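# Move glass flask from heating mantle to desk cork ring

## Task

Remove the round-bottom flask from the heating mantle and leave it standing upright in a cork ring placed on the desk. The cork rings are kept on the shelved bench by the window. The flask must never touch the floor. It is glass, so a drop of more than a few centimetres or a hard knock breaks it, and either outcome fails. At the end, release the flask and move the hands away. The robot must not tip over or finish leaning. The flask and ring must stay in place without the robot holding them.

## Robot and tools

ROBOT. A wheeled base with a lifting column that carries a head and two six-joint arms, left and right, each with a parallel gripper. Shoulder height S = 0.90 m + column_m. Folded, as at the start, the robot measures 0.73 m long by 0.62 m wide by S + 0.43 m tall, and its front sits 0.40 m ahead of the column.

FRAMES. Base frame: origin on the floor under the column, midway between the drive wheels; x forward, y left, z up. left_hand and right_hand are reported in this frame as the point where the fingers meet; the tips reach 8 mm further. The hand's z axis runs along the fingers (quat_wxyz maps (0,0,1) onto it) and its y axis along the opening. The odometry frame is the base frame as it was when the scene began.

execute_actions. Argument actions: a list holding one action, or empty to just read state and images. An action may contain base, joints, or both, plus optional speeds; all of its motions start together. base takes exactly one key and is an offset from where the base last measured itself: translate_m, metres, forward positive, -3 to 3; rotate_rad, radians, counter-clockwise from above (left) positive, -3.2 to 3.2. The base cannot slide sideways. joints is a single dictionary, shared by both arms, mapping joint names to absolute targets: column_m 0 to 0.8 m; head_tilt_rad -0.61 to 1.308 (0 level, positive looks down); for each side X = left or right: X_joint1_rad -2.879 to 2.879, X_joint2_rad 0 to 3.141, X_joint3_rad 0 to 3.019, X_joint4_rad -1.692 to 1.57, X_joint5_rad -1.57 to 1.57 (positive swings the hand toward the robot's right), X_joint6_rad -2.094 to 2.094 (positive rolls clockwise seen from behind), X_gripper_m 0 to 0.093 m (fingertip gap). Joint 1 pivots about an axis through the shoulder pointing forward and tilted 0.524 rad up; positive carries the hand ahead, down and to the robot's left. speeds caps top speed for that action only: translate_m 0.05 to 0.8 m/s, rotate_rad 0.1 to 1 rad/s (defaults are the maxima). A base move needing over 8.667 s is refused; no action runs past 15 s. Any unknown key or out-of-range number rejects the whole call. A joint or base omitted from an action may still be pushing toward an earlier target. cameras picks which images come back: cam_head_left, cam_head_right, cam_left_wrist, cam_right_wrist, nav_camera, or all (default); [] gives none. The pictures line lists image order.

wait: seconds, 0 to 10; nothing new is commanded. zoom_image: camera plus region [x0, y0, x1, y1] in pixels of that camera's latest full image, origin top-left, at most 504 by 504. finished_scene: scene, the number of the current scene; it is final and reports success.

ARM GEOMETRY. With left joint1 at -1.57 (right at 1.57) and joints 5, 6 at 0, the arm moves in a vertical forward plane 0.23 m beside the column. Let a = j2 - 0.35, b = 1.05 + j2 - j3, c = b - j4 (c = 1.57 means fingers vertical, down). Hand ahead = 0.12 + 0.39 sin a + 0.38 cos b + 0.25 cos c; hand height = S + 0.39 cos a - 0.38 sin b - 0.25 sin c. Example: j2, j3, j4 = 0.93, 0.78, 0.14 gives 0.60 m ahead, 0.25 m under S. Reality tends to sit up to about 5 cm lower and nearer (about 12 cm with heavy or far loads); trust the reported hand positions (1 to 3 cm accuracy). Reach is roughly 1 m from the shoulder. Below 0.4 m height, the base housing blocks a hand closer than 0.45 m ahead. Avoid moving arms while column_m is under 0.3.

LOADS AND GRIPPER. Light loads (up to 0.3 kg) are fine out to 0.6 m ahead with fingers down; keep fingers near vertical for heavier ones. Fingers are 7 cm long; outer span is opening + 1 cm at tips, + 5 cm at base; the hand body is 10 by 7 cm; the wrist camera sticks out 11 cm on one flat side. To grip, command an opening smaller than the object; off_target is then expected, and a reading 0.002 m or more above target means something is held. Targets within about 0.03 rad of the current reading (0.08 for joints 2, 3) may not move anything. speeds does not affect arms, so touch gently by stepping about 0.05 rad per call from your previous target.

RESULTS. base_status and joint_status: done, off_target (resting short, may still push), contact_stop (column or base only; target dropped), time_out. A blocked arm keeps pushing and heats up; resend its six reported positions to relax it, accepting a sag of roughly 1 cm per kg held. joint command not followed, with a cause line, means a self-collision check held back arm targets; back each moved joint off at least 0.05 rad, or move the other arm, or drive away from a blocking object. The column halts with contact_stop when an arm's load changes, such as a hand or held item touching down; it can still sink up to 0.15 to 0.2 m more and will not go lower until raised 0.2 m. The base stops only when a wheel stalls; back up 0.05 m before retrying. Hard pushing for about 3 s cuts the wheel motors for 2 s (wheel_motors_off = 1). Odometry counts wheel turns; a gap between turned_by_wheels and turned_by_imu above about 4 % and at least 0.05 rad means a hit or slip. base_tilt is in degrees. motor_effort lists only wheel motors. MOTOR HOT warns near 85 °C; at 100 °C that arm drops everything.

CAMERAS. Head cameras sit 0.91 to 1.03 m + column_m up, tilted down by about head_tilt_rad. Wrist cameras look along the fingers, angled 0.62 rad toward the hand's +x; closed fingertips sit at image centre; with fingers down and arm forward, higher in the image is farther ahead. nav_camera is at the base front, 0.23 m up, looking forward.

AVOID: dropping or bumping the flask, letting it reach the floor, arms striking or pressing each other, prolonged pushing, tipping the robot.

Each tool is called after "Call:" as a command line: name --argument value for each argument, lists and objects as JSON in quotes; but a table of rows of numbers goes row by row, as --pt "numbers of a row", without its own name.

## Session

Call:
execute_actions --actions '[{"joints":{"head_tilt_rad":0.35}}]'

Scene clock: 0.87 s.
base_odometry: x=+0.000 y=+0.000 heading=+0.000 (m, m, rad; odometry frame)
turned_by_wheels: +0.000 (rad since the last result)
turned_by_imu: +0.000 (rad since the last result)
base_tilt: forward=-0.2 right=-0.6 (deg)
base_status: not commanded
joint_positions: column_m=+0.556 head_tilt_rad=+0.369 left_joint1_rad=-1.559 left_joint2_rad=+0.895 left_joint3_rad=+0.394 left_joint4_rad=-0.922 left_joint5_rad=-0.015 left_joint6_rad=-0.001 left_gripper_m=+0.095 right_joint1_rad=+1.572 right_joint2_rad=+0.867 right_joint3_rad=+0.409 right_joint4_rad=-0.942 right_joint5_rad=-0.054 right_joint6_rad=-0.039 right_gripper_m=+0.094
joint_status: all done
wheel_motors_off: 0
motor_effort: left_wheel=+4(5) right_wheel=+3(3) (%)
left_hand: x=+0.1408 y=+0.2295 z=+1.2516 quat_wxyz=(+0.435, +0.002, -0.901, -0.010) (m; base frame)
right_hand: x=+0.1515 y=-0.2160 z=+1.2536 quat_wxyz=(+0.424, +0.007, -0.905, -0.033) (m; base frame)
pictures: cam_head_left, cam_head_right, cam_left_wrist, cam_right_wrist, nav_camera
camera_calibration (this result's frames):
cam_head_left: T_world_to_cam=[[0.129658, -0.991551, -0.00402175, 0.0403516], [-0.348868, -0.0418215, -0.936238, 1.46051], [0.928159, 0.122793, -0.351343, 0.423648], [0, 0, 0, 1]] pos_world=[0.111082, 0.0490703, 1.5164]
cam_head_right: T_world_to_cam=[[0.134934, -0.990833, -0.00650547, -0.0398881], [-0.342361, -0.0404604, -0.938697, 1.46257], [0.929829, 0.12889, -0.344682, 0.416352], [0, 0, 0, 1]] pos_world=[0.118972, -0.0340098, 1.51616]
cam_left_wrist: T_world_to_cam=[[-0.0160188, -0.999829, -0.00919821, 0.245169], [-0.047847, -0.00842233, 0.998819, -1.23432], [-0.998726, 0.01644, -0.0477039, 0.31968], [0, 0, 0, 1]] pos_world=[0.264141, 0.229476, 1.25037]
cam_right_wrist: T_world_to_cam=[[-0.0124612, -0.998393, -0.0552868, -0.143908], [-0.0677217, -0.0543214, 0.996224, -1.24616], [-0.997626, 0.0161583, -0.0669359, 0.364944], [0, 0, 0, 1]] pos_world=[0.277893, -0.217267, 1.25792]
Images, in order (width x height): cam_head_left 672x504, cam_head_right 672x504, cam_left_wrist 672x504, cam_right_wrist 672x504, nav_camera 672x504.

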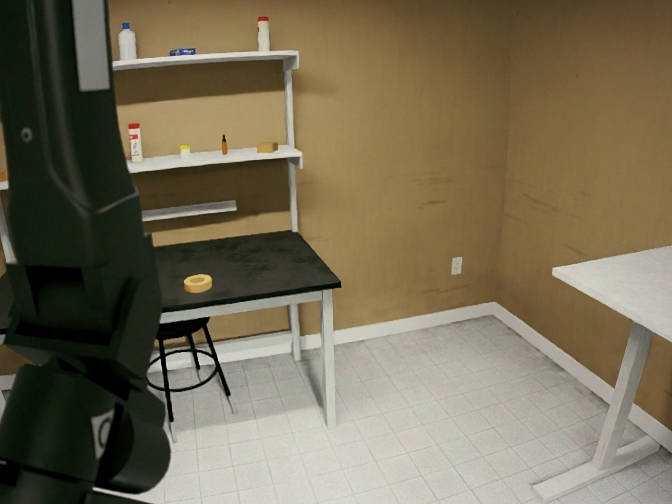

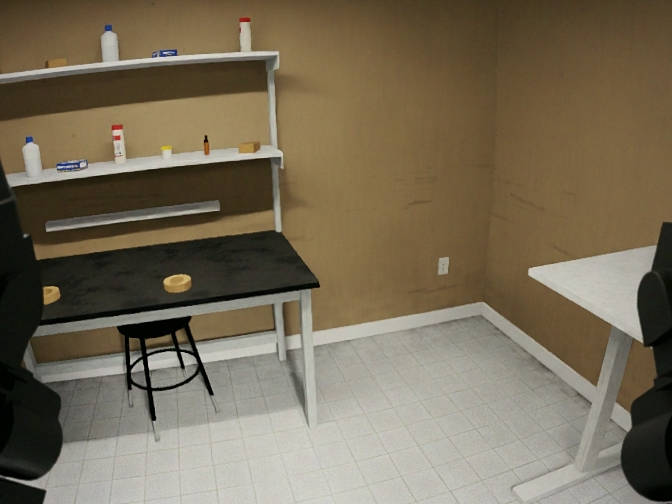

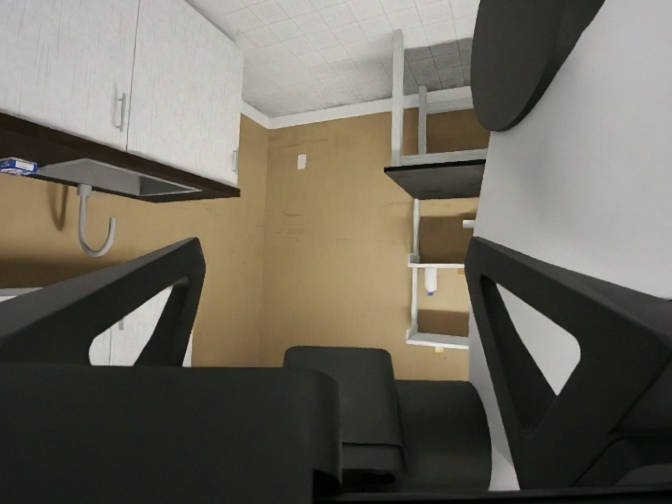

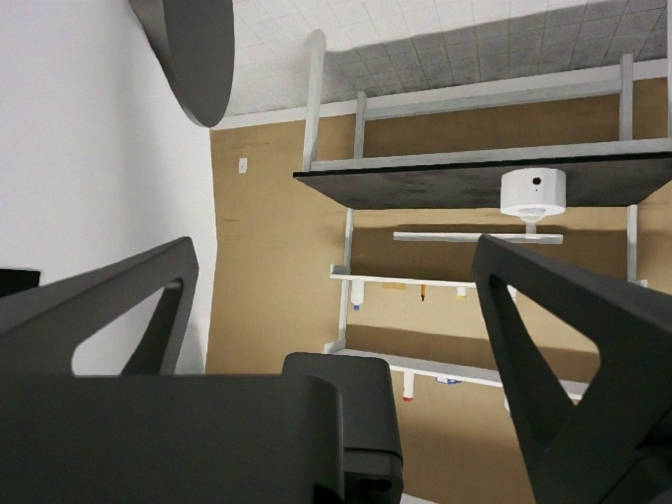

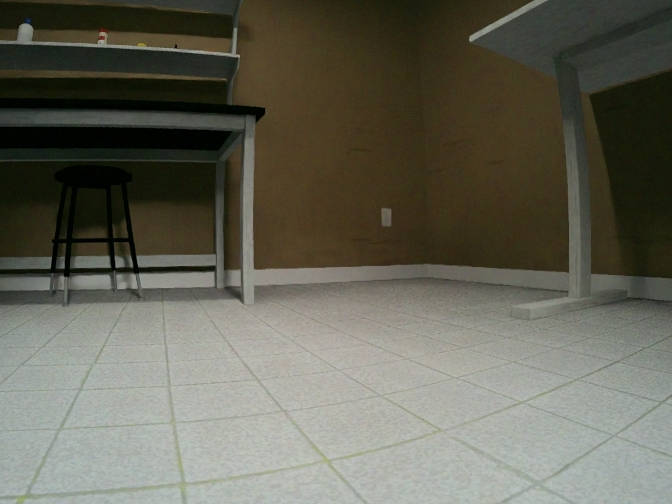

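Call:
execute_actions --actions '[{"base":{"rotate_rad":0.3},"joints":{"head_tilt_rad":0.75,"left_joint1_rad":-1.575,"left_joint2_rad":1.39,"left_joint3_rad":1.3,"left_joint4_rad":-0.4,"left_gripper_m":0.06}}]' --cameras '[]'

Call:
execute_actions --actions '[{"base":{"translate_m":1.1},"joints":{"column_m":0.45}}]'

Scene clock: 8.90 s.
base_odometry: x=+0.000 y=+0.000 heading=+0.299 (m, m, rad; odometry frame)
turned_by_wheels: +0.299 (rad since the last result)
turned_by_imu: +0.299 (rad since the last result)
base_tilt: forward=-0.1 right=-0.7 (deg)
base_status: done
joint_positions: column_m=+0.556 head_tilt_rad=+0.752 left_joint1_rad=-1.572 left_joint2_rad=+1.390 left_joint3_rad=+1.295 left_joint4_rad=-0.407 left_joint5_rad=-0.015 left_joint6_rad=-0.001 left_gripper_m=+0.060 right_joint1_rad=+1.572 right_joint2_rad=+0.867 right_joint3_rad=+0.409 right_joint4_rad=-0.942 right_joint5_rad=-0.054 right_joint6_rad=-0.039 right_gripper_m=+0.094
joint_status: all done
wheel_motors_off: 0
motor_effort: left_wheel=+0(31) right_wheel=+3(29) (%)
left_hand: x=+0.6206 y=+0.2267 z=+1.0584 quat_wxyz=(-0.011, +0.000, -1.000, -0.007) (m; base frame)
right_hand: x=+0.1515 y=-0.2160 z=+1.2536 quat_wxyz=(+0.424, +0.007, -0.905, -0.033) (m; base frame)
pictures: none
No camera images: the call's "cameras" was empty. Leave "cameras" out to get every camera's image.

Scene clock: 12.37 s.
base_odometry: x=+1.051 y=+0.324 heading=+0.299 (m, m, rad; odometry frame)
turned_by_wheels: +0.000 (rad since the last result)
turned_by_imu: +0.001 (rad since the last result)
base_tilt: forward=-0.2 right=-0.9 (deg)
base_status: done
joint_positions: column_m=+0.450 head_tilt_rad=+0.753 left_joint1_rad=-1.572 left_joint2_rad=+1.390 left_joint3_rad=+1.295 left_joint4_rad=-0.407 left_joint5_rad=-0.015 left_joint6_rad=-0.001 left_gripper_m=+0.060 right_joint1_rad=+1.572 right_joint2_rad=+0.867 right_joint3_rad=+0.410 right_joint4_rad=-0.942 right_joint5_rad=-0.054 right_joint6_rad=-0.039 right_gripper_m=+0.094
joint_status: all done
wheel_motors_off: 0
motor_effort: left_wheel=+1(48) right_wheel=+0(50) (%)
left_hand: x=+0.6204 y=+0.2267 z=+0.9526 quat_wxyz=(-0.011, +0.000, -1.000, -0.007) (m; base frame)
right_hand: x=+0.1521 y=-0.2160 z=+1.1476 quat_wxyz=(+0.423, +0.007, -0.905, -0.033) (m; base frame)
pictures: cam_head_left, cam_head_right, cam_left_wrist, cam_right_wrist, nav_camera
camera_calibration (this result's frames):
cam_head_left: T_world_to_cam=[[0.11872, -0.991551, -0.0522765, 0.109768], [-0.674044, -0.0418215, -0.737507, 1.09239], [0.729089, 0.122793, -0.673313, 0.858806], [0, 0, 0, 1]] pos_world=[0.0971422, 0.0490703, 1.38963]
cam_head_right: T_world_to_cam=[[0.122683, -0.990833, -0.0565553, 0.0319092], [-0.66893, -0.0404604, -0.742223, 1.0975], [0.733131, 0.12889, -0.667762, 0.85369], [0, 0, 0, 1]] pos_world=[0.104369, -0.0340098, 1.38646]
cam_left_wrist: T_world_to_cam=[[-0.0141273, -0.999768, -0.0162543, 0.252793], [-0.824186, 0.00243902, 0.566314, -0.0215551], [-0.566143, 0.021397, -0.824029, 1.25446], [0, 0, 0, 1]] pos_world=[0.696009, 0.225945, 1.05002]
cam_right_wrist: T_world_to_cam=[[-0.0123992, -0.998393, -0.0553017, -0.149749], [-0.0688618, -0.0543221, 0.996146, -1.14032], [-0.997549, 0.0161596, -0.0680776, 0.359767], [0, 0, 0, 1]] pos_world=[0.278504, -0.217267, 1.15214]
Images, in order (width x height): cam_head_left 672x504, cam_head_right 672x504, cam_left_wrist 672x504, cam_right_wrist 672x504, nav_camera 672x504.

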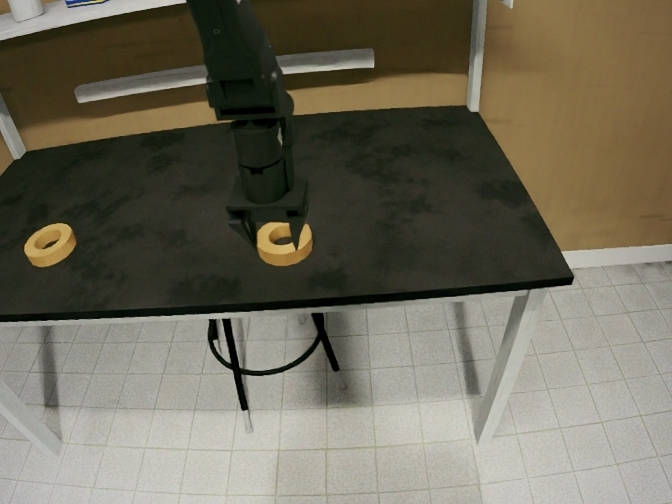

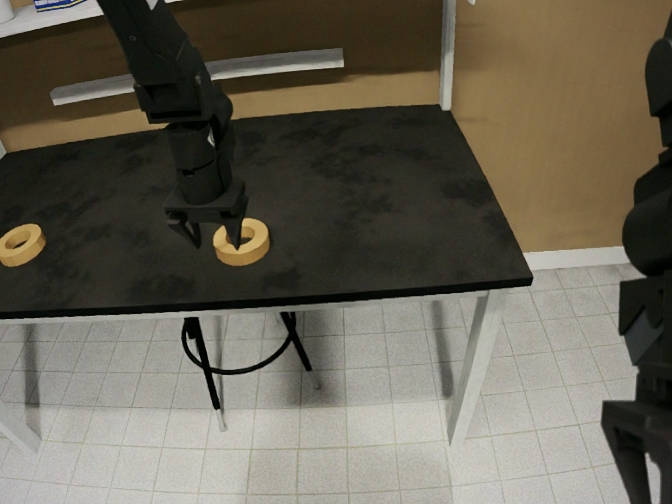

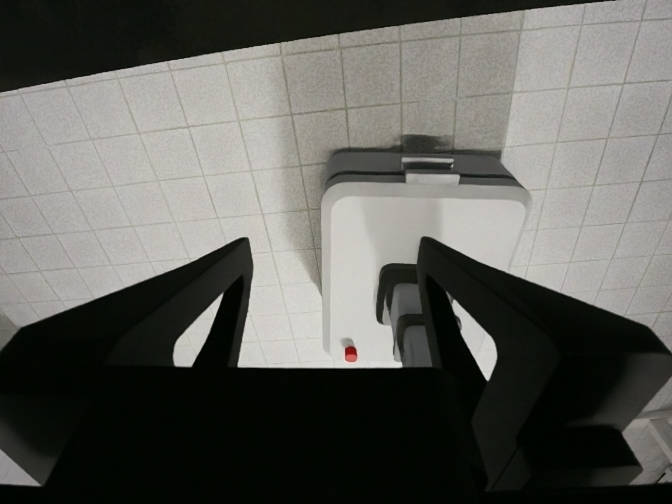

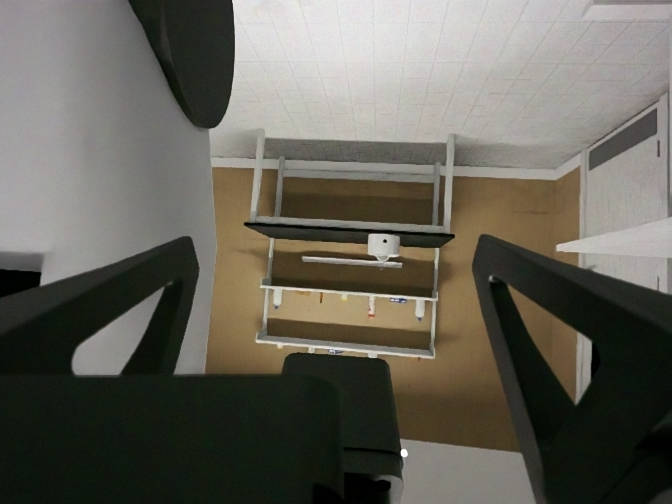

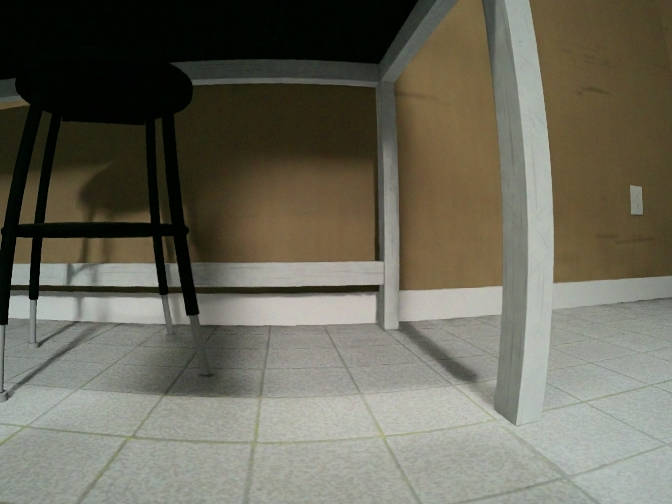

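Nearly the same geometry as before (slightly smaller ring).

Call:
execute_actions --actions '[{"base":{"translate_m":0.2},"joints":{"column_m":0.35,"head_tilt_rad":0.85}}]' --cameras '["cam_head_right","cam_left_wrist"]'

Scene clock: 18.07 s.
base_odometry: x=+1.242 y=+0.384 heading=+0.299 (m, m, rad; odometry frame)
turned_by_wheels: +0.000 (rad since the last result)
turned_by_imu: +0.000 (rad since the last result)
base_tilt: forward=-0.2 right=-0.8 (deg)
base_status: done
joint_positions: column_m=+0.350 head_tilt_rad=+0.852 left_joint1_rad=-1.572 left_joint2_rad=+1.390 left_joint3_rad=+1.295 left_joint4_rad=-0.407 left_joint5_rad=-0.015 left_joint6_rad=-0.001 left_gripper_m=+0.060 right_joint1_rad=+1.572 right_joint2_rad=+0.867 right_joint3_rad=+0.411 right_joint4_rad=-0.942 right_joint5_rad=-0.054 right_joint6_rad=-0.039 right_gripper_m=+0.094
joint_status: all done
wheel_motors_off: 0
motor_effort: left_wheel=+0(34) right_wheel=+0(31) (%)
left_hand: x=+0.6209 y=+0.2267 z=+0.8527 quat_wxyz=(-0.011, +0.000, -1.000, -0.007) (m; base frame)
right_hand: x=+0.1526 y=-0.2160 z=+1.0475 quat_wxyz=(+0.423, +0.007, -0.906, -0.033) (m; base frame)
pictures: cam_head_right, cam_left_wrist
camera_calibration (this result's frames):
cam_head_right: T_world_to_cam=[[0.116489, -0.990833, -0.0684102, 0.0424026], [-0.739049, -0.0404604, -0.672435, 0.933554], [0.663503, 0.12889, -0.736988, 0.882892], [0, 0, 0, 1]] pos_world=[0.0992012, -0.0340098, 1.28134]
cam_left_wrist: T_world_to_cam=[[-0.0141079, -0.999768, -0.01627, 0.251179], [-0.824833, 0.00243867, 0.565371, 0.0366537], [-0.5652, 0.0213963, -0.824676, 1.17245], [0, 0, 0, 1]] pos_world=[0.696443, 0.225945, 0.950252]
Images, in order (width x height): cam_head_right 672x504, cam_left_wrist 672x504.

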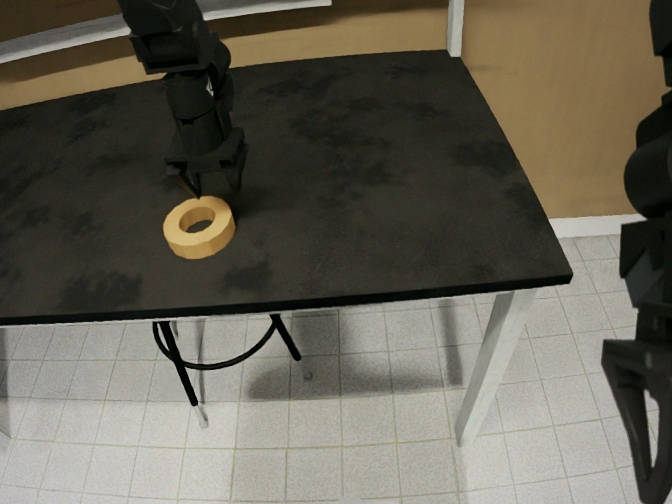

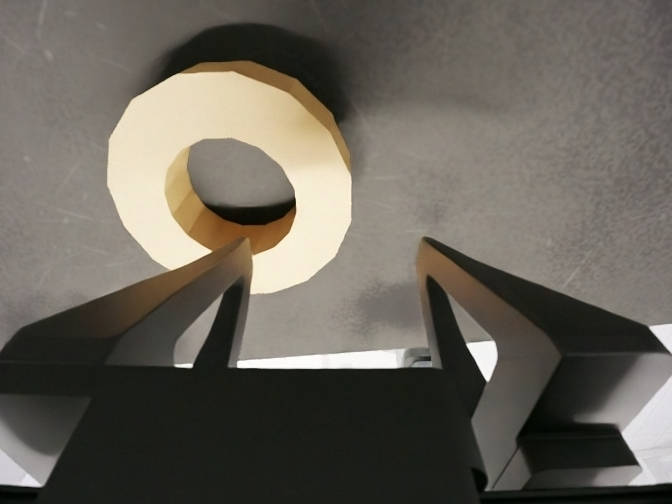

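Call:
execute_actions --actions '[{"joints":{"column_m":0.298}}]' --cameras '["cam_head_right","cam_left_wrist"]'

Scene clock: 22.40 s.
base_odometry: x=+1.242 y=+0.384 heading=+0.299 (m, m, rad; odometry frame)
turned_by_wheels: +0.000 (rad since the last result)
turned_by_imu: +0.000 (rad since the last result)
base_tilt: forward=-0.2 right=-0.8 (deg)
base_status: not commanded
joint_positions: column_m=+0.298 head_tilt_rad=+0.852 left_joint1_rad=-1.572 left_joint2_rad=+1.390 left_joint3_rad=+1.295 left_joint4_rad=-0.407 left_joint5_rad=-0.015 left_joint6_rad=-0.001 left_gripper_m=+0.060 right_joint1_rad=+1.572 right_joint2_rad=+0.867 right_joint3_rad=+0.411 right_joint4_rad=-0.942 right_joint5_rad=-0.054 right_joint6_rad=-0.039 right_gripper_m=+0.094
joint_status: all done
wheel_motors_off: 0
motor_effort: left_wheel=+0(0) right_wheel=+0(0) (%)
left_hand: x=+0.6209 y=+0.2267 z=+0.8007 quat_wxyz=(-0.011, +0.000, -1.000, -0.007) (m; base frame)
right_hand: x=+0.1526 y=-0.2160 z=+0.9956 quat_wxyz=(+0.423, +0.007, -0.906, -0.033) (m; base frame)
pictures: cam_head_right, cam_left_wrist
camera_calibration (this result's frames):
cam_head_right: T_world_to_cam=[[0.116489, -0.990833, -0.0684102, 0.0388467], [-0.739049, -0.0404604, -0.672435, 0.898601], [0.663503, 0.12889, -0.736988, 0.844585], [0, 0, 0, 1]] pos_world=[0.0992012, -0.0340098, 1.22936]
cam_left_wrist: T_world_to_cam=[[-0.0141079, -0.999768, -0.01627, 0.250333], [-0.824833, 0.00243867, 0.565371, 0.066041], [-0.5652, 0.0213963, -0.824676, 1.12958], [0, 0, 0, 1]] pos_world=[0.696443, 0.225945, 0.898273]
Images, in order (width x height): cam_head_right 672x504, cam_left_wrist 672x504.

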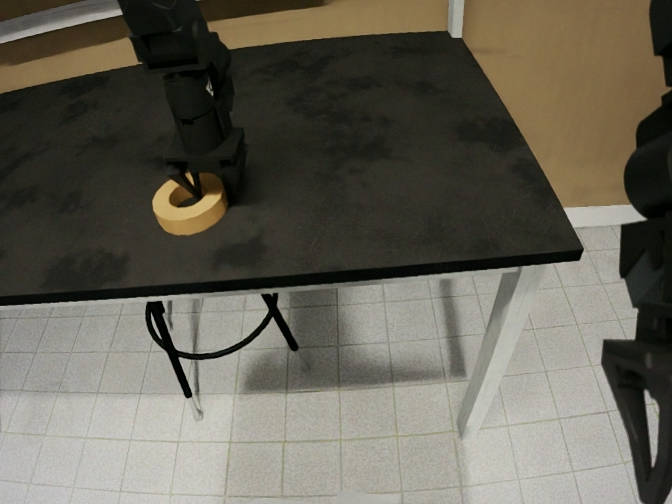

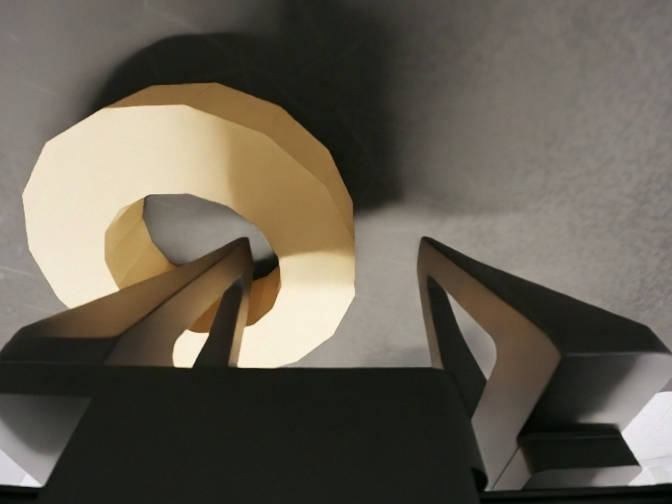

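Call:
execute_actions --actions '[{"joints":{"column_m":0.289}}]' --cameras '[]'

Call:
execute_actions --actions '[{"joints":{"left_gripper_m":0.01}}]' --cameras '[]'

Call:
execute_actions --actions '[{"joints":{"column_m":0.32}}]' --cameras '["cam_left_wrist"]'

Call:
execute_actions --actions '[{"base":{"translate_m":-1.2},"joints":{"column_m":0.55,"head_tilt_rad":0.5}}]' --cameras '["cam_right_wrist"]'

Call:
execute_actions --actions '[{"base":{"rotate_rad":-2.69},"joints":{"column_m":0.8,"right_joint1_rad":1.57,"right_joint2_rad":1.39,"right_joint3_rad":1.3,"right_joint4_rad":-0.42,"right_joint5_rad":0,"right_joint6_rad":0.01,"right_gripper_m":0.09}}]' --cameras '["cam_head_right","cam_head_left","nav_camera"]'

Scene clock: 36.70 s.
base_odometry: x=+1.242 y=+0.384 heading=+0.299 (m, m, rad; odometry frame)
turned_by_wheels: +0.000 (rad since the last result)
turned_by_imu: +0.000 (rad since the last result)
base_tilt: forward=-0.2 right=-0.8 (deg)
base_status: not commanded
joint_positions: column_m=+0.289 head_tilt_rad=+0.852 left_joint1_rad=-1.572 left_joint2_rad=+1.390 left_joint3_rad=+1.295 left_joint4_rad=-0.407 left_joint5_rad=-0.015 left_joint6_rad=-0.001 left_gripper_m=+0.060 right_joint1_rad=+1.572 right_joint2_rad=+0.867 right_joint3_rad=+0.411 right_joint4_rad=-0.942 right_joint5_rad=-0.054 right_joint6_rad=-0.039 right_gripper_m=+0.094
joint_status: all done
wheel_motors_off: 0
motor_effort: left_wheel=+1(0) right_wheel=+0(0) (%)
left_hand: x=+0.6209 y=+0.2267 z=+0.7917 quat_wxyz=(-0.011, +0.000, -1.000, -0.007) (m; base frame)
right_hand: x=+0.1526 y=-0.2160 z=+0.9866 quat_wxyz=(+0.423, +0.007, -0.906, -0.033) (m; base frame)
pictures: none
No camera images: the call's "cameras" was empty. Leave "cameras" out to get every camera's image.

Scene clock: 37.30 s.
base_odometry: x=+1.242 y=+0.384 heading=+0.299 (m, m, rad; odometry frame)
turned_by_wheels: +0.000 (rad since the last result)
turned_by_imu: +0.000 (rad since the last result)
base_tilt: forward=-0.2 right=-0.8 (deg)
base_status: not commanded
joint_positions: column_m=+0.289 head_tilt_rad=+0.852 left_joint1_rad=-1.572 left_joint2_rad=+1.390 left_joint3_rad=+1.295 left_joint4_rad=-0.407 left_joint5_rad=-0.015 left_joint6_rad=-0.001 left_gripper_m=+0.023 right_joint1_rad=+1.572 right_joint2_rad=+0.867 right_joint3_rad=+0.411 right_joint4_rad=-0.942 right_joint5_rad=-0.054 right_joint6_rad=-0.039 right_gripper_m=+0.094
joint_status: left_gripper_m off_target (ended at +0.023, target +0.010)
wheel_motors_off: 0
motor_effort: left_wheel=+0(0) right_wheel=+0(0) (%)
left_hand: x=+0.6209 y=+0.2267 z=+0.7917 quat_wxyz=(-0.011, +0.000, -1.000, -0.007) (m; base frame)
right_hand: x=+0.1526 y=-0.2160 z=+0.9866 quat_wxyz=(+0.423, +0.007, -0.906, -0.033) (m; base frame)
pictures: none
No camera images: the call's "cameras" was empty. Leave "cameras" out to get every camera's image.

Scene clock: 38.30 s.
base_odometry: x=+1.242 y=+0.384 heading=+0.299 (m, m, rad; odometry frame)
turned_by_wheels: +0.000 (rad since the last result)
turned_by_imu: +0.000 (rad since the last result)
base_tilt: forward=-0.1 right=-0.8 (deg)
base_status: not commanded
joint_positions: column_m=+0.320 head_tilt_rad=+0.852 left_joint1_rad=-1.572 left_joint2_rad=+1.390 left_joint3_rad=+1.295 left_joint4_rad=-0.407 left_joint5_rad=-0.015 left_joint6_rad=-0.001 left_gripper_m=+0.023 right_joint1_rad=+1.572 right_joint2_rad=+0.867 right_joint3_rad=+0.411 right_joint4_rad=-0.942 right_joint5_rad=-0.054 right_joint6_rad=-0.039 right_gripper_m=+0.094
joint_status: all done
wheel_motors_off: 0
motor_effort: left_wheel=+0(1) right_wheel=+0(0) (%)
left_hand: x=+0.6209 y=+0.2267 z=+0.8226 quat_wxyz=(-0.011, +0.000, -1.000, -0.007) (m; base frame)
right_hand: x=+0.1526 y=-0.2160 z=+1.0174 quat_wxyz=(+0.423, +0.007, -0.906, -0.033) (m; base frame)
pictures: cam_left_wrist
camera_calibration (this result's frames):
cam_left_wrist: T_world_to_cam=[[-0.0141079, -0.999768, -0.01627, 0.250688], [-0.824833, 0.00243867, 0.565371, 0.0536897], [-0.5652, 0.0213963, -0.824676, 1.1476], [0, 0, 0, 1]] pos_world=[0.696443, 0.225945, 0.92012]
Images, in order (width x height): cam_left_wrist 672x504.

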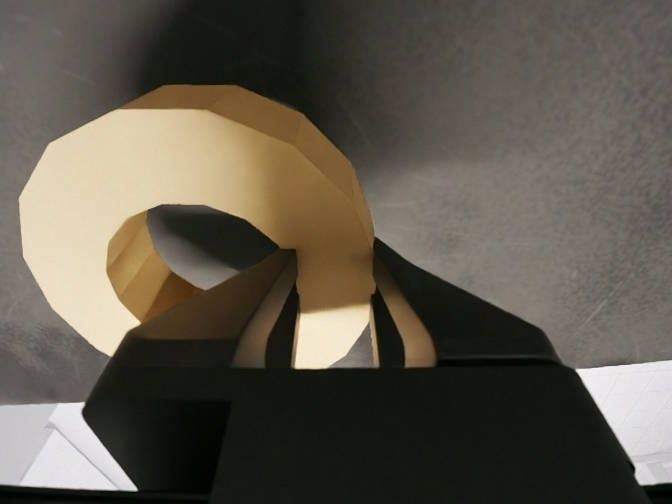

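Scene clock: 41.90 s.
base_odometry: x=+0.095 y=+0.030 heading=+0.299 (m, m, rad; odometry frame)
turned_by_wheels: -0.001 (rad since the last result)
turned_by_imu: -0.001 (rad since the last result)
base_tilt: forward=-0.3 right=-0.7 (deg)
base_status: done
joint_positions: column_m=+0.550 head_tilt_rad=+0.518 left_joint1_rad=-1.572 left_joint2_rad=+1.390 left_joint3_rad=+1.294 left_joint4_rad=-0.407 left_joint5_rad=-0.015 left_joint6_rad=-0.001 left_gripper_m=+0.023 right_joint1_rad=+1.572 right_joint2_rad=+0.867 right_joint3_rad=+0.407 right_joint4_rad=-0.942 right_joint5_rad=-0.054 right_joint6_rad=-0.039 right_gripper_m=+0.094
joint_status: all done
wheel_motors_off: 0
motor_effort: left_wheel=-1(44) right_wheel=+1(45) (%)
left_hand: x=+0.6200 y=+0.2264 z=+1.0524 quat_wxyz=(-0.011, +0.000, -1.000, -0.007) (m; base frame)
right_hand: x=+0.1507 y=-0.2160 z=+1.2480 quat_wxyz=(+0.424, +0.007, -0.905, -0.033) (m; base frame)
pictures: cam_right_wrist
camera_calibration (this result's frames):
cam_right_wrist: T_world_to_cam=[[-0.0125439, -0.998393, -0.0552667, -0.144241], [-0.0662013, -0.0543206, 0.996327, -1.24101], [-0.997727, 0.0161565, -0.0654136, 0.361867], [0, 0, 0, 1]] pos_world=[0.277079, -0.217268, 1.25215]
Images, in order (width x height): cam_right_wrist 672x504.

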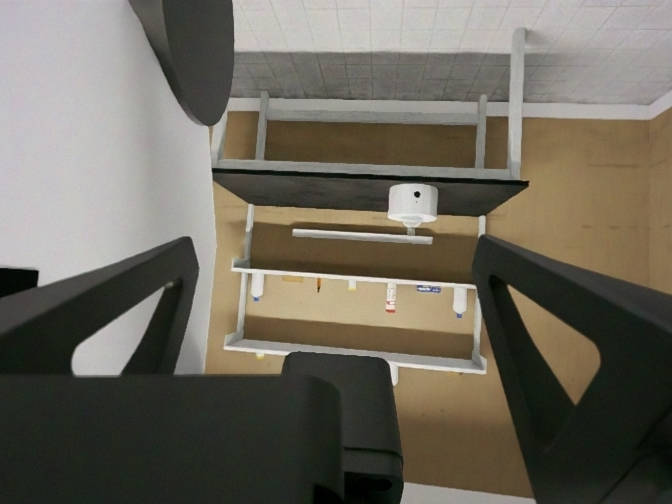

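Scene clock: 45.90 s.
base_odometry: x=+0.095 y=+0.030 heading=-2.391 (m, m, rad; odometry frame)
turned_by_wheels: -2.689 (rad since the last result)
turned_by_imu: -2.691 (rad since the last result)
base_tilt: forward=-0.2 right=-0.8 (deg)
base_status: done
joint_positions: column_m=+0.800 head_tilt_rad=+0.518 left_joint1_rad=-1.574 left_joint2_rad=+1.390 left_joint3_rad=+1.294 left_joint4_rad=-0.407 left_joint5_rad=-0.015 left_joint6_rad=-0.001 left_gripper_m=+0.023 right_joint1_rad=+1.571 right_joint2_rad=+1.389 right_joint3_rad=+1.298 right_joint4_rad=-0.422 right_joint5_rad=-0.002 right_joint6_rad=+0.000 right_gripper_m=+0.090
joint_status: all done
wheel_motors_off: 0
motor_effort: left_wheel=+2(51) right_wheel=-2(33) (%)
left_hand: x=+0.6200 y=+0.2252 z=+1.3024 quat_wxyz=(-0.011, +0.000, -1.000, -0.006) (m; base frame)
right_hand: x=+0.6191 y=-0.2248 z=+1.3033 quat_wxyz=(-0.005, +0.000, -1.000, -0.001) (m; base frame)
pictures: cam_head_left, cam_head_right, nav_camera
camera_calibration (this result's frames):
cam_head_left: T_world_to_cam=[[0.127633, -0.991551, -0.0231748, 0.0756406], [-0.483645, -0.0418215, -0.874265, 1.58516], [0.865908, 0.122793, -0.484896, 0.751058], [0, 0, 0, 1]] pos_world=[0.106654, 0.0490703, 1.75179]
cam_head_right: T_world_to_cam=[[0.132484, -0.990833, -0.0264125, -0.00262499], [-0.477573, -0.0404604, -0.87766, 1.58951], [0.868546, 0.12889, -0.478555, 0.74266], [0, 0, 0, 1]] pos_world=[0.114421, -0.0340098, 1.75039]
Images, in order (width x height): cam_head_left 672x504, cam_head_right 672x504, nav_camera 672x504.

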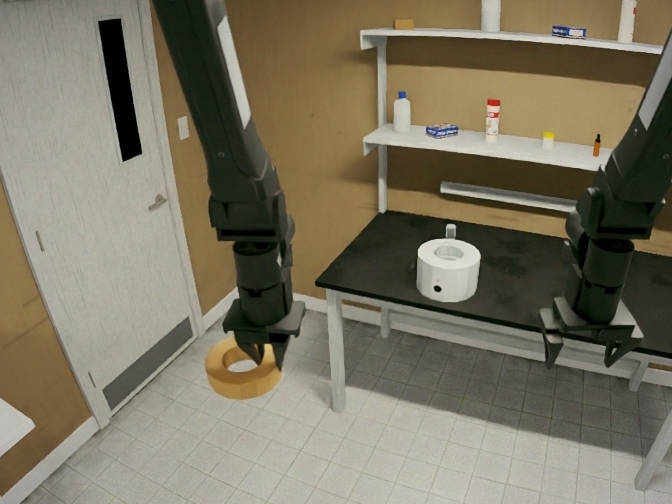

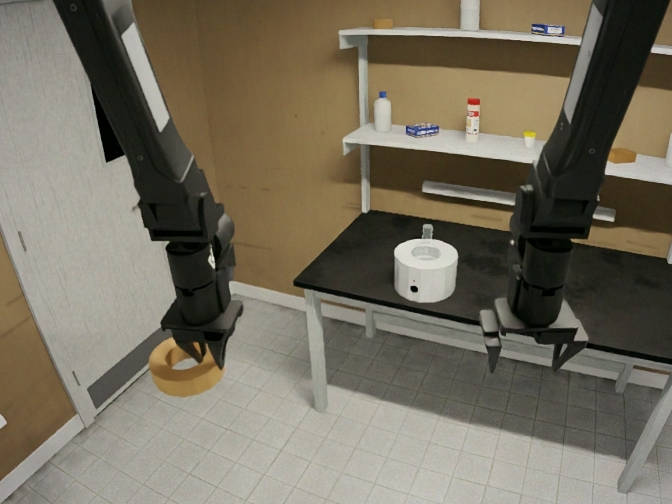

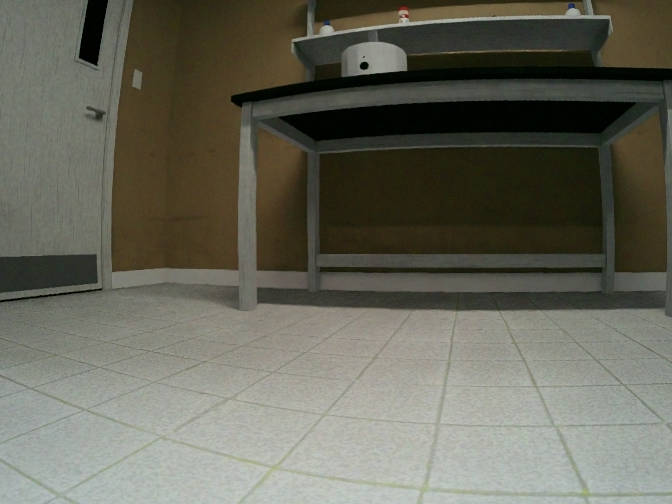

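Call:
execute_actions --actions '[{"base":{"rotate_rad":0.047},"joints":{"head_tilt_rad":0.85,"column_m":0.76}}]' --cameras '[]'

Call:
execute_actions --actions '[{"base":{"translate_m":1.03},"joints":{"column_m":0.66}}]' --cameras '["cam_head_left","cam_right_wrist","nav_camera"]'

Scene clock: 56.00 s.
base_odometry: x=+0.095 y=+0.030 heading=-2.344 (m, m, rad; odometry frame)
turned_by_wheels: +0.046 (rad since the last result)
turned_by_imu: +0.047 (rad since the last result)
base_tilt: forward=-0.1 right=-0.7 (deg)
base_status: done
joint_positions: column_m=+0.760 head_tilt_rad=+0.852 left_joint1_rad=-1.574 left_joint2_rad=+1.390 left_joint3_rad=+1.294 left_joint4_rad=-0.407 left_joint5_rad=-0.015 left_joint6_rad=-0.001 left_gripper_m=+0.023 right_joint1_rad=+1.571 right_joint2_rad=+1.389 right_joint3_rad=+1.298 right_joint4_rad=-0.422 right_joint5_rad=-0.002 right_joint6_rad=+0.000 right_gripper_m=+0.090
joint_status: all done
wheel_motors_off: 0
motor_effort: left_wheel=-3(19) right_wheel=+4(19) (%)
left_hand: x=+0.6200 y=+0.2250 z=+1.2625 quat_wxyz=(-0.011, +0.000, -1.000, -0.006) (m; base frame)
right_hand: x=+0.6188 y=-0.2250 z=+1.2634 quat_wxyz=(-0.005, +0.000, -1.000, -0.001) (m; base frame)
pictures: none
No camera images: the call's "cameras" was empty. Leave "cameras" out to get every camera's image.

Scene clock: 59.73 s.
base_odometry: x=-0.624 y=-0.707 heading=-2.345 (m, m, rad; odometry frame)
turned_by_wheels: -0.001 (rad since the last result)
turned_by_imu: +0.000 (rad since the last result)
base_tilt: forward=+0.1 right=-0.7 (deg)
base_status: done
joint_positions: column_m=+0.660 head_tilt_rad=+0.852 left_joint1_rad=-1.574 left_joint2_rad=+1.390 left_joint3_rad=+1.295 left_joint4_rad=-0.407 left_joint5_rad=-0.015 left_joint6_rad=-0.001 left_gripper_m=+0.023 right_joint1_rad=+1.571 right_joint2_rad=+1.389 right_joint3_rad=+1.295 right_joint4_rad=-0.422 right_joint5_rad=-0.002 right_joint6_rad=+0.000 right_gripper_m=+0.090
joint_status: all done
wheel_motors_off: 0
motor_effort: left_wheel=-1(42) right_wheel=+1(56) (%)
left_hand: x=+0.6207 y=+0.2250 z=+1.1627 quat_wxyz=(-0.011, +0.000, -1.000, -0.006) (m; base frame)
right_hand: x=+0.6173 y=-0.2250 z=+1.1629 quat_wxyz=(-0.004, +0.000, -1.000, -0.001) (m; base frame)
pictures: cam_head_left, cam_right_wrist, nav_camera
camera_calibration (this result's frames):
cam_head_left: T_world_to_cam=[[0.112959, -0.991551, -0.0637763, 0.139964], [-0.743765, -0.0418215, -0.667132, 1.13493], [0.658828, 0.122793, -0.742205, 1.11713], [0, 0, 0, 1]] pos_world=[0.0923166, 0.0490703, 1.59521]
cam_right_wrist: T_world_to_cam=[[-0.00599704, -0.99996, 0.0065708, -0.22842], [-0.813766, 0.00869901, 0.581127, -0.167402], [-0.581161, -0.00186206, -0.813786, 1.43107], [0, 0, 0, 1]] pos_world=[0.694083, -0.22429, 1.26336]
Images, in order (width x height): cam_head_left 672x504, cam_right_wrist 672x504, nav_camera 672x504.

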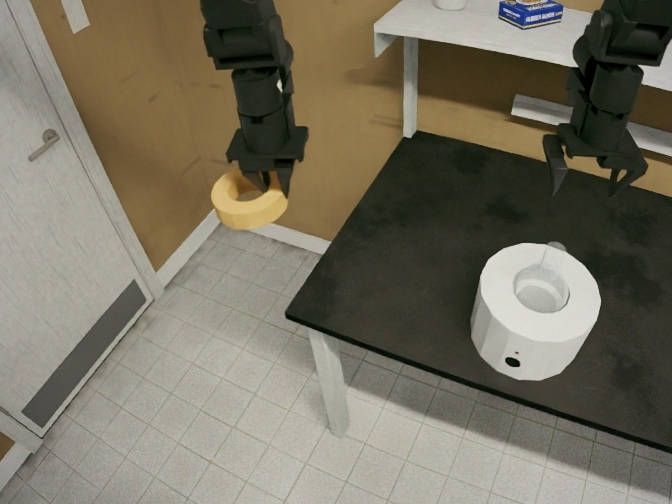

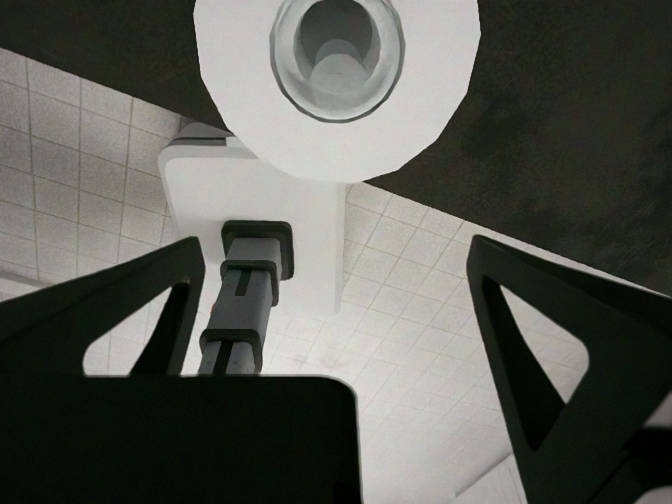

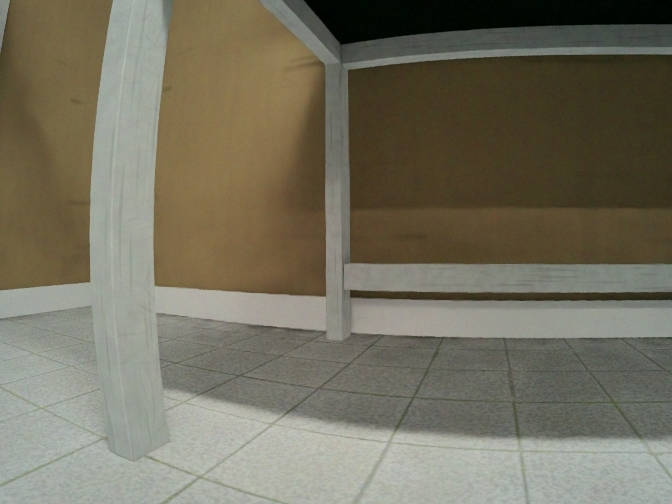

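Call:
execute_actions --actions '[{"base":{"translate_m":0.025},"joints":{"column_m":0.55}}]' --cameras '["cam_head_left","cam_right_wrist"]'

Scene clock: 65.77 s.
base_odometry: x=-0.642 y=-0.725 heading=-2.346 (m, m, rad; odometry frame)
turned_by_wheels: -0.001 (rad since the last result)
turned_by_imu: -0.001 (rad since the last result)
base_tilt: forward=-0.3 right=-0.9 (deg)
base_status: done
joint_positions: column_m=+0.550 head_tilt_rad=+0.852 left_joint1_rad=-1.574 left_joint2_rad=+1.390 left_joint3_rad=+1.296 left_joint4_rad=-0.407 left_joint5_rad=-0.015 left_joint6_rad=-0.001 left_gripper_m=+0.023 right_joint1_rad=+1.571 right_joint2_rad=+1.389 right_joint3_rad=+1.295 right_joint4_rad=-0.422 right_joint5_rad=-0.002 right_joint6_rad=+0.000 right_gripper_m=+0.090
joint_status: all done
wheel_motors_off: 0
motor_effort: left_wheel=+0(39) right_wheel=+1(32) (%)
left_hand: x=+0.6211 y=+0.2250 z=+1.0528 quat_wxyz=(-0.011, +0.000, -1.000, -0.006) (m; base frame)
right_hand: x=+0.6170 y=-0.2250 z=+1.0529 quat_wxyz=(-0.004, +0.000, -1.000, -0.001) (m; base frame)
pictures: cam_head_left, cam_right_wrist
camera_calibration (this result's frames):
cam_head_left: T_world_to_cam=[[0.112952, -0.991551, -0.0637886, 0.132968], [-0.743838, -0.0418215, -0.667051, 1.06143], [0.658747, 0.122793, -0.742277, 1.0356], [0, 0, 0, 1]] pos_world=[0.0923111, 0.0490703, 1.48521]
cam_right_wrist: T_world_to_cam=[[-0.00599449, -0.99996, 0.00657312, -0.227703], [-0.813545, 0.00869899, 0.581437, -0.104092], [-0.581472, -0.0018621, -0.813565, 1.34133], [0, 0, 0, 1]] pos_world=[0.693895, -0.22429, 1.15328]
Images, in order (width x height): cam_head_left 672x504, cam_right_wrist 672x504.

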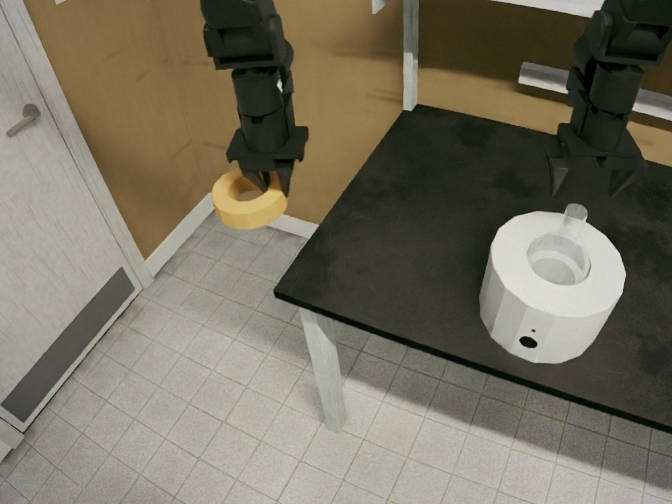

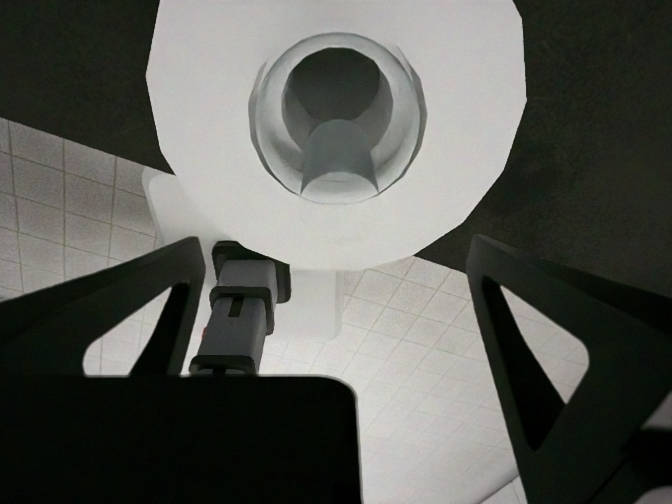

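Call:
execute_actions --actions '[{"joints":{"column_m":0.486,"right_gripper_m":0.05}}]' --cameras '["cam_head_left","cam_right_wrist"]'

Call:
zoom_image --camera "cam_head_left" --region '[520, 130, 672, 260]'

Scene clock: 72.23 s.
base_odometry: x=-0.642 y=-0.725 heading=-2.346 (m, m, rad; odometry frame)
turned_by_wheels: +0.000 (rad since the last result)
turned_by_imu: +0.000 (rad since the last result)
base_tilt: forward=-0.1 right=-0.7 (deg)
base_status: not commanded
joint_positions: column_m=+0.486 head_tilt_rad=+0.852 left_joint1_rad=-1.574 left_joint2_rad=+1.390 left_joint3_rad=+1.296 left_joint4_rad=-0.407 left_joint5_rad=-0.015 left_joint6_rad=-0.001 left_gripper_m=+0.023 right_joint1_rad=+1.571 right_joint2_rad=+1.389 right_joint3_rad=+1.295 right_joint4_rad=-0.422 right_joint5_rad=-0.002 right_joint6_rad=+0.000 right_gripper_m=+0.050
joint_status: all done
wheel_motors_off: 0
motor_effort: left_wheel=+0(1) right_wheel=+0(1) (%)
left_hand: x=+0.6211 y=+0.2250 z=+0.9888 quat_wxyz=(-0.011, +0.000, -1.000, -0.006) (m; base frame)
right_hand: x=+0.6170 y=-0.2250 z=+0.9889 quat_wxyz=(-0.004, +0.000, -1.000, -0.001) (m; base frame)
pictures: cam_head_left, cam_right_wrist
camera_calibration (this result's frames):
cam_head_left: T_world_to_cam=[[0.112952, -0.991551, -0.0637886, 0.128884], [-0.743838, -0.0418215, -0.667051, 1.01872], [0.658747, 0.122793, -0.742277, 0.988079], [0, 0, 0, 1]] pos_world=[0.0923111, 0.0490703, 1.42119]
cam_right_wrist: T_world_to_cam=[[-0.00599449, -0.99996, 0.00657312, -0.227282], [-0.813545, 0.00869899, 0.581437, -0.066867], [-0.581472, -0.0018621, -0.813565, 1.28924], [0, 0, 0, 1]] pos_world=[0.693895, -0.22429, 1.08925]
Images, in order (width x height): cam_head_left 672x504, cam_right_wrist 672x504.

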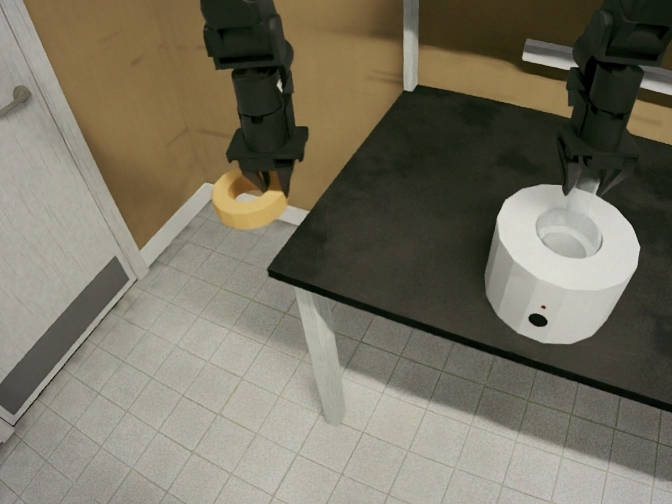

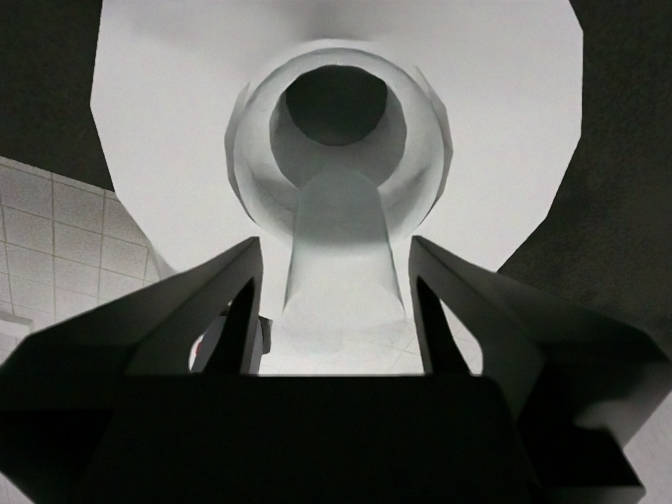

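Region (520, 130, 672, 260) of cam_head_left's 672x504 image, scaled by 3.316, with more detail than that image has; it fills the top 431 rows of this view, and the rest is white.

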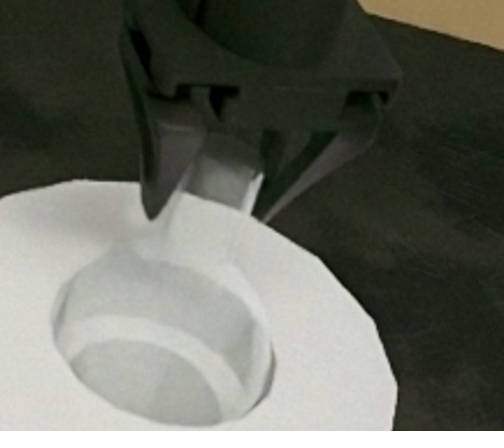

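Call:
execute_actions --actions '[{"joints":{"right_gripper_m":0.015}}]' --cameras '[]'

Call:
execute_actions --actions '[{"joints":{"column_m":0.59}}]' --cameras '["cam_head_left","cam_right_wrist"]'

Scene clock: 84.17 s.
base_odometry: x=-0.642 y=-0.725 heading=-2.346 (m, m, rad; odometry frame)
turned_by_wheels: +0.000 (rad since the last result)
turned_by_imu: +0.000 (rad since the last result)
base_tilt: forward=-0.2 right=-0.7 (deg)
base_status: not commanded
joint_positions: column_m=+0.486 head_tilt_rad=+0.852 left_joint1_rad=-1.574 left_joint2_rad=+1.390 left_joint3_rad=+1.296 left_joint4_rad=-0.407 left_joint5_rad=-0.015 left_joint6_rad=-0.001 left_gripper_m=+0.023 right_joint1_rad=+1.571 right_joint2_rad=+1.389 right_joint3_rad=+1.295 right_joint4_rad=-0.422 right_joint5_rad=+0.000 right_joint6_rad=+0.001 right_gripper_m=+0.033
joint_status: right_gripper_m off_target (ended at +0.033, target +0.015)
wheel_motors_off: 0
motor_effort: left_wheel=-1(0) right_wheel=+0(1) (%)
left_hand: x=+0.6211 y=+0.2250 z=+0.9888 quat_wxyz=(-0.011, +0.000, -1.000, -0.006) (m; base frame)
right_hand: x=+0.6170 y=-0.2254 z=+0.9889 quat_wxyz=(-0.004, +0.000, -1.000, +0.000) (m; base frame)
pictures: none
No camera images: the call's "cameras" was empty. Leave "cameras" out to get every camera's image.

Scene clock: 86.10 s.
base_odometry: x=-0.642 y=-0.725 heading=-2.346 (m, m, rad; odometry frame)
turned_by_wheels: +0.000 (rad since the last result)
turned_by_imu: +0.000 (rad since the last result)
base_tilt: forward=-0.1 right=-0.7 (deg)
base_status: not commanded
joint_positions: column_m=+0.590 head_tilt_rad=+0.852 left_joint1_rad=-1.574 left_joint2_rad=+1.390 left_joint3_rad=+1.296 left_joint4_rad=-0.407 left_joint5_rad=-0.015 left_joint6_rad=-0.001 left_gripper_m=+0.023 right_joint1_rad=+1.571 right_joint2_rad=+1.389 right_joint3_rad=+1.295 right_joint4_rad=-0.422 right_joint5_rad=+0.000 right_joint6_rad=+0.001 right_gripper_m=+0.033
joint_status: all done
wheel_motors_off: 0
motor_effort: left_wheel=+0(1) right_wheel=+1(1) (%)
left_hand: x=+0.6211 y=+0.2250 z=+1.0927 quat_wxyz=(-0.011, +0.000, -1.000, -0.006) (m; base frame)
right_hand: x=+0.6168 y=-0.2254 z=+1.0927 quat_wxyz=(-0.003, +0.000, -1.000, +0.000) (m; base frame)
pictures: cam_head_left, cam_right_wrist
camera_calibration (this result's frames):
cam_head_left: T_world_to_cam=[[0.112952, -0.991551, -0.0637886, 0.135512], [-0.743838, -0.0418215, -0.667051, 1.08803], [0.658747, 0.122793, -0.742277, 1.0652], [0, 0, 0, 1]] pos_world=[0.0923111, 0.0490703, 1.52509]
cam_right_wrist: T_world_to_cam=[[-0.00638886, -0.99994, 0.00886154, -0.230612], [-0.813319, 0.0103518, 0.581726, -0.127506], [-0.581783, -0.00349069, -0.813336, 1.37316], [0, 0, 0, 1]] pos_world=[0.693708, -0.224485, 1.19306]
Images, in order (width x height): cam_head_left 672x504, cam_right_wrist 672x504.

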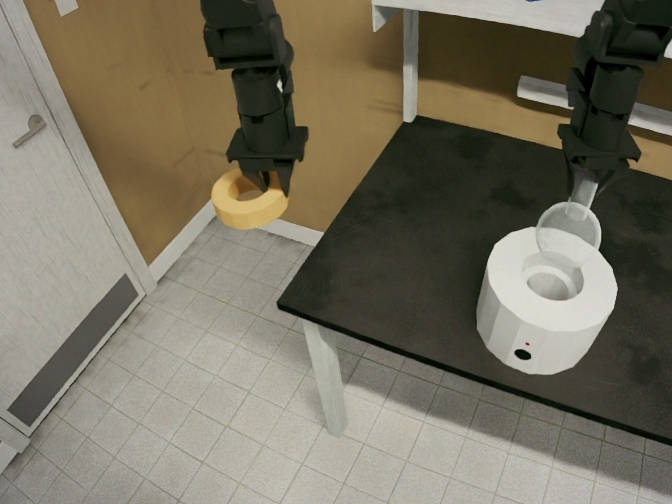

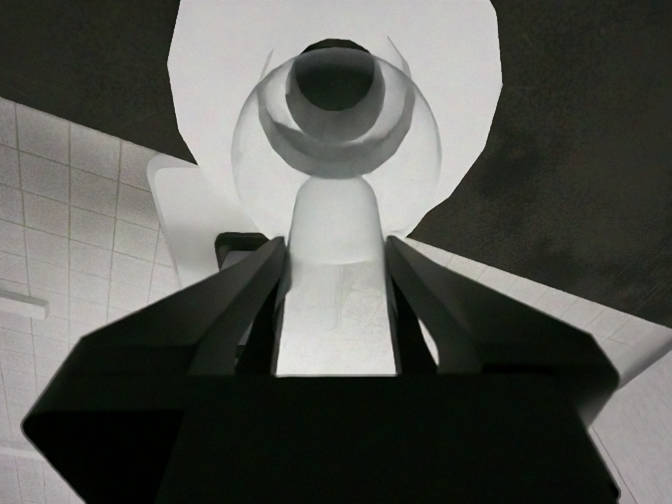

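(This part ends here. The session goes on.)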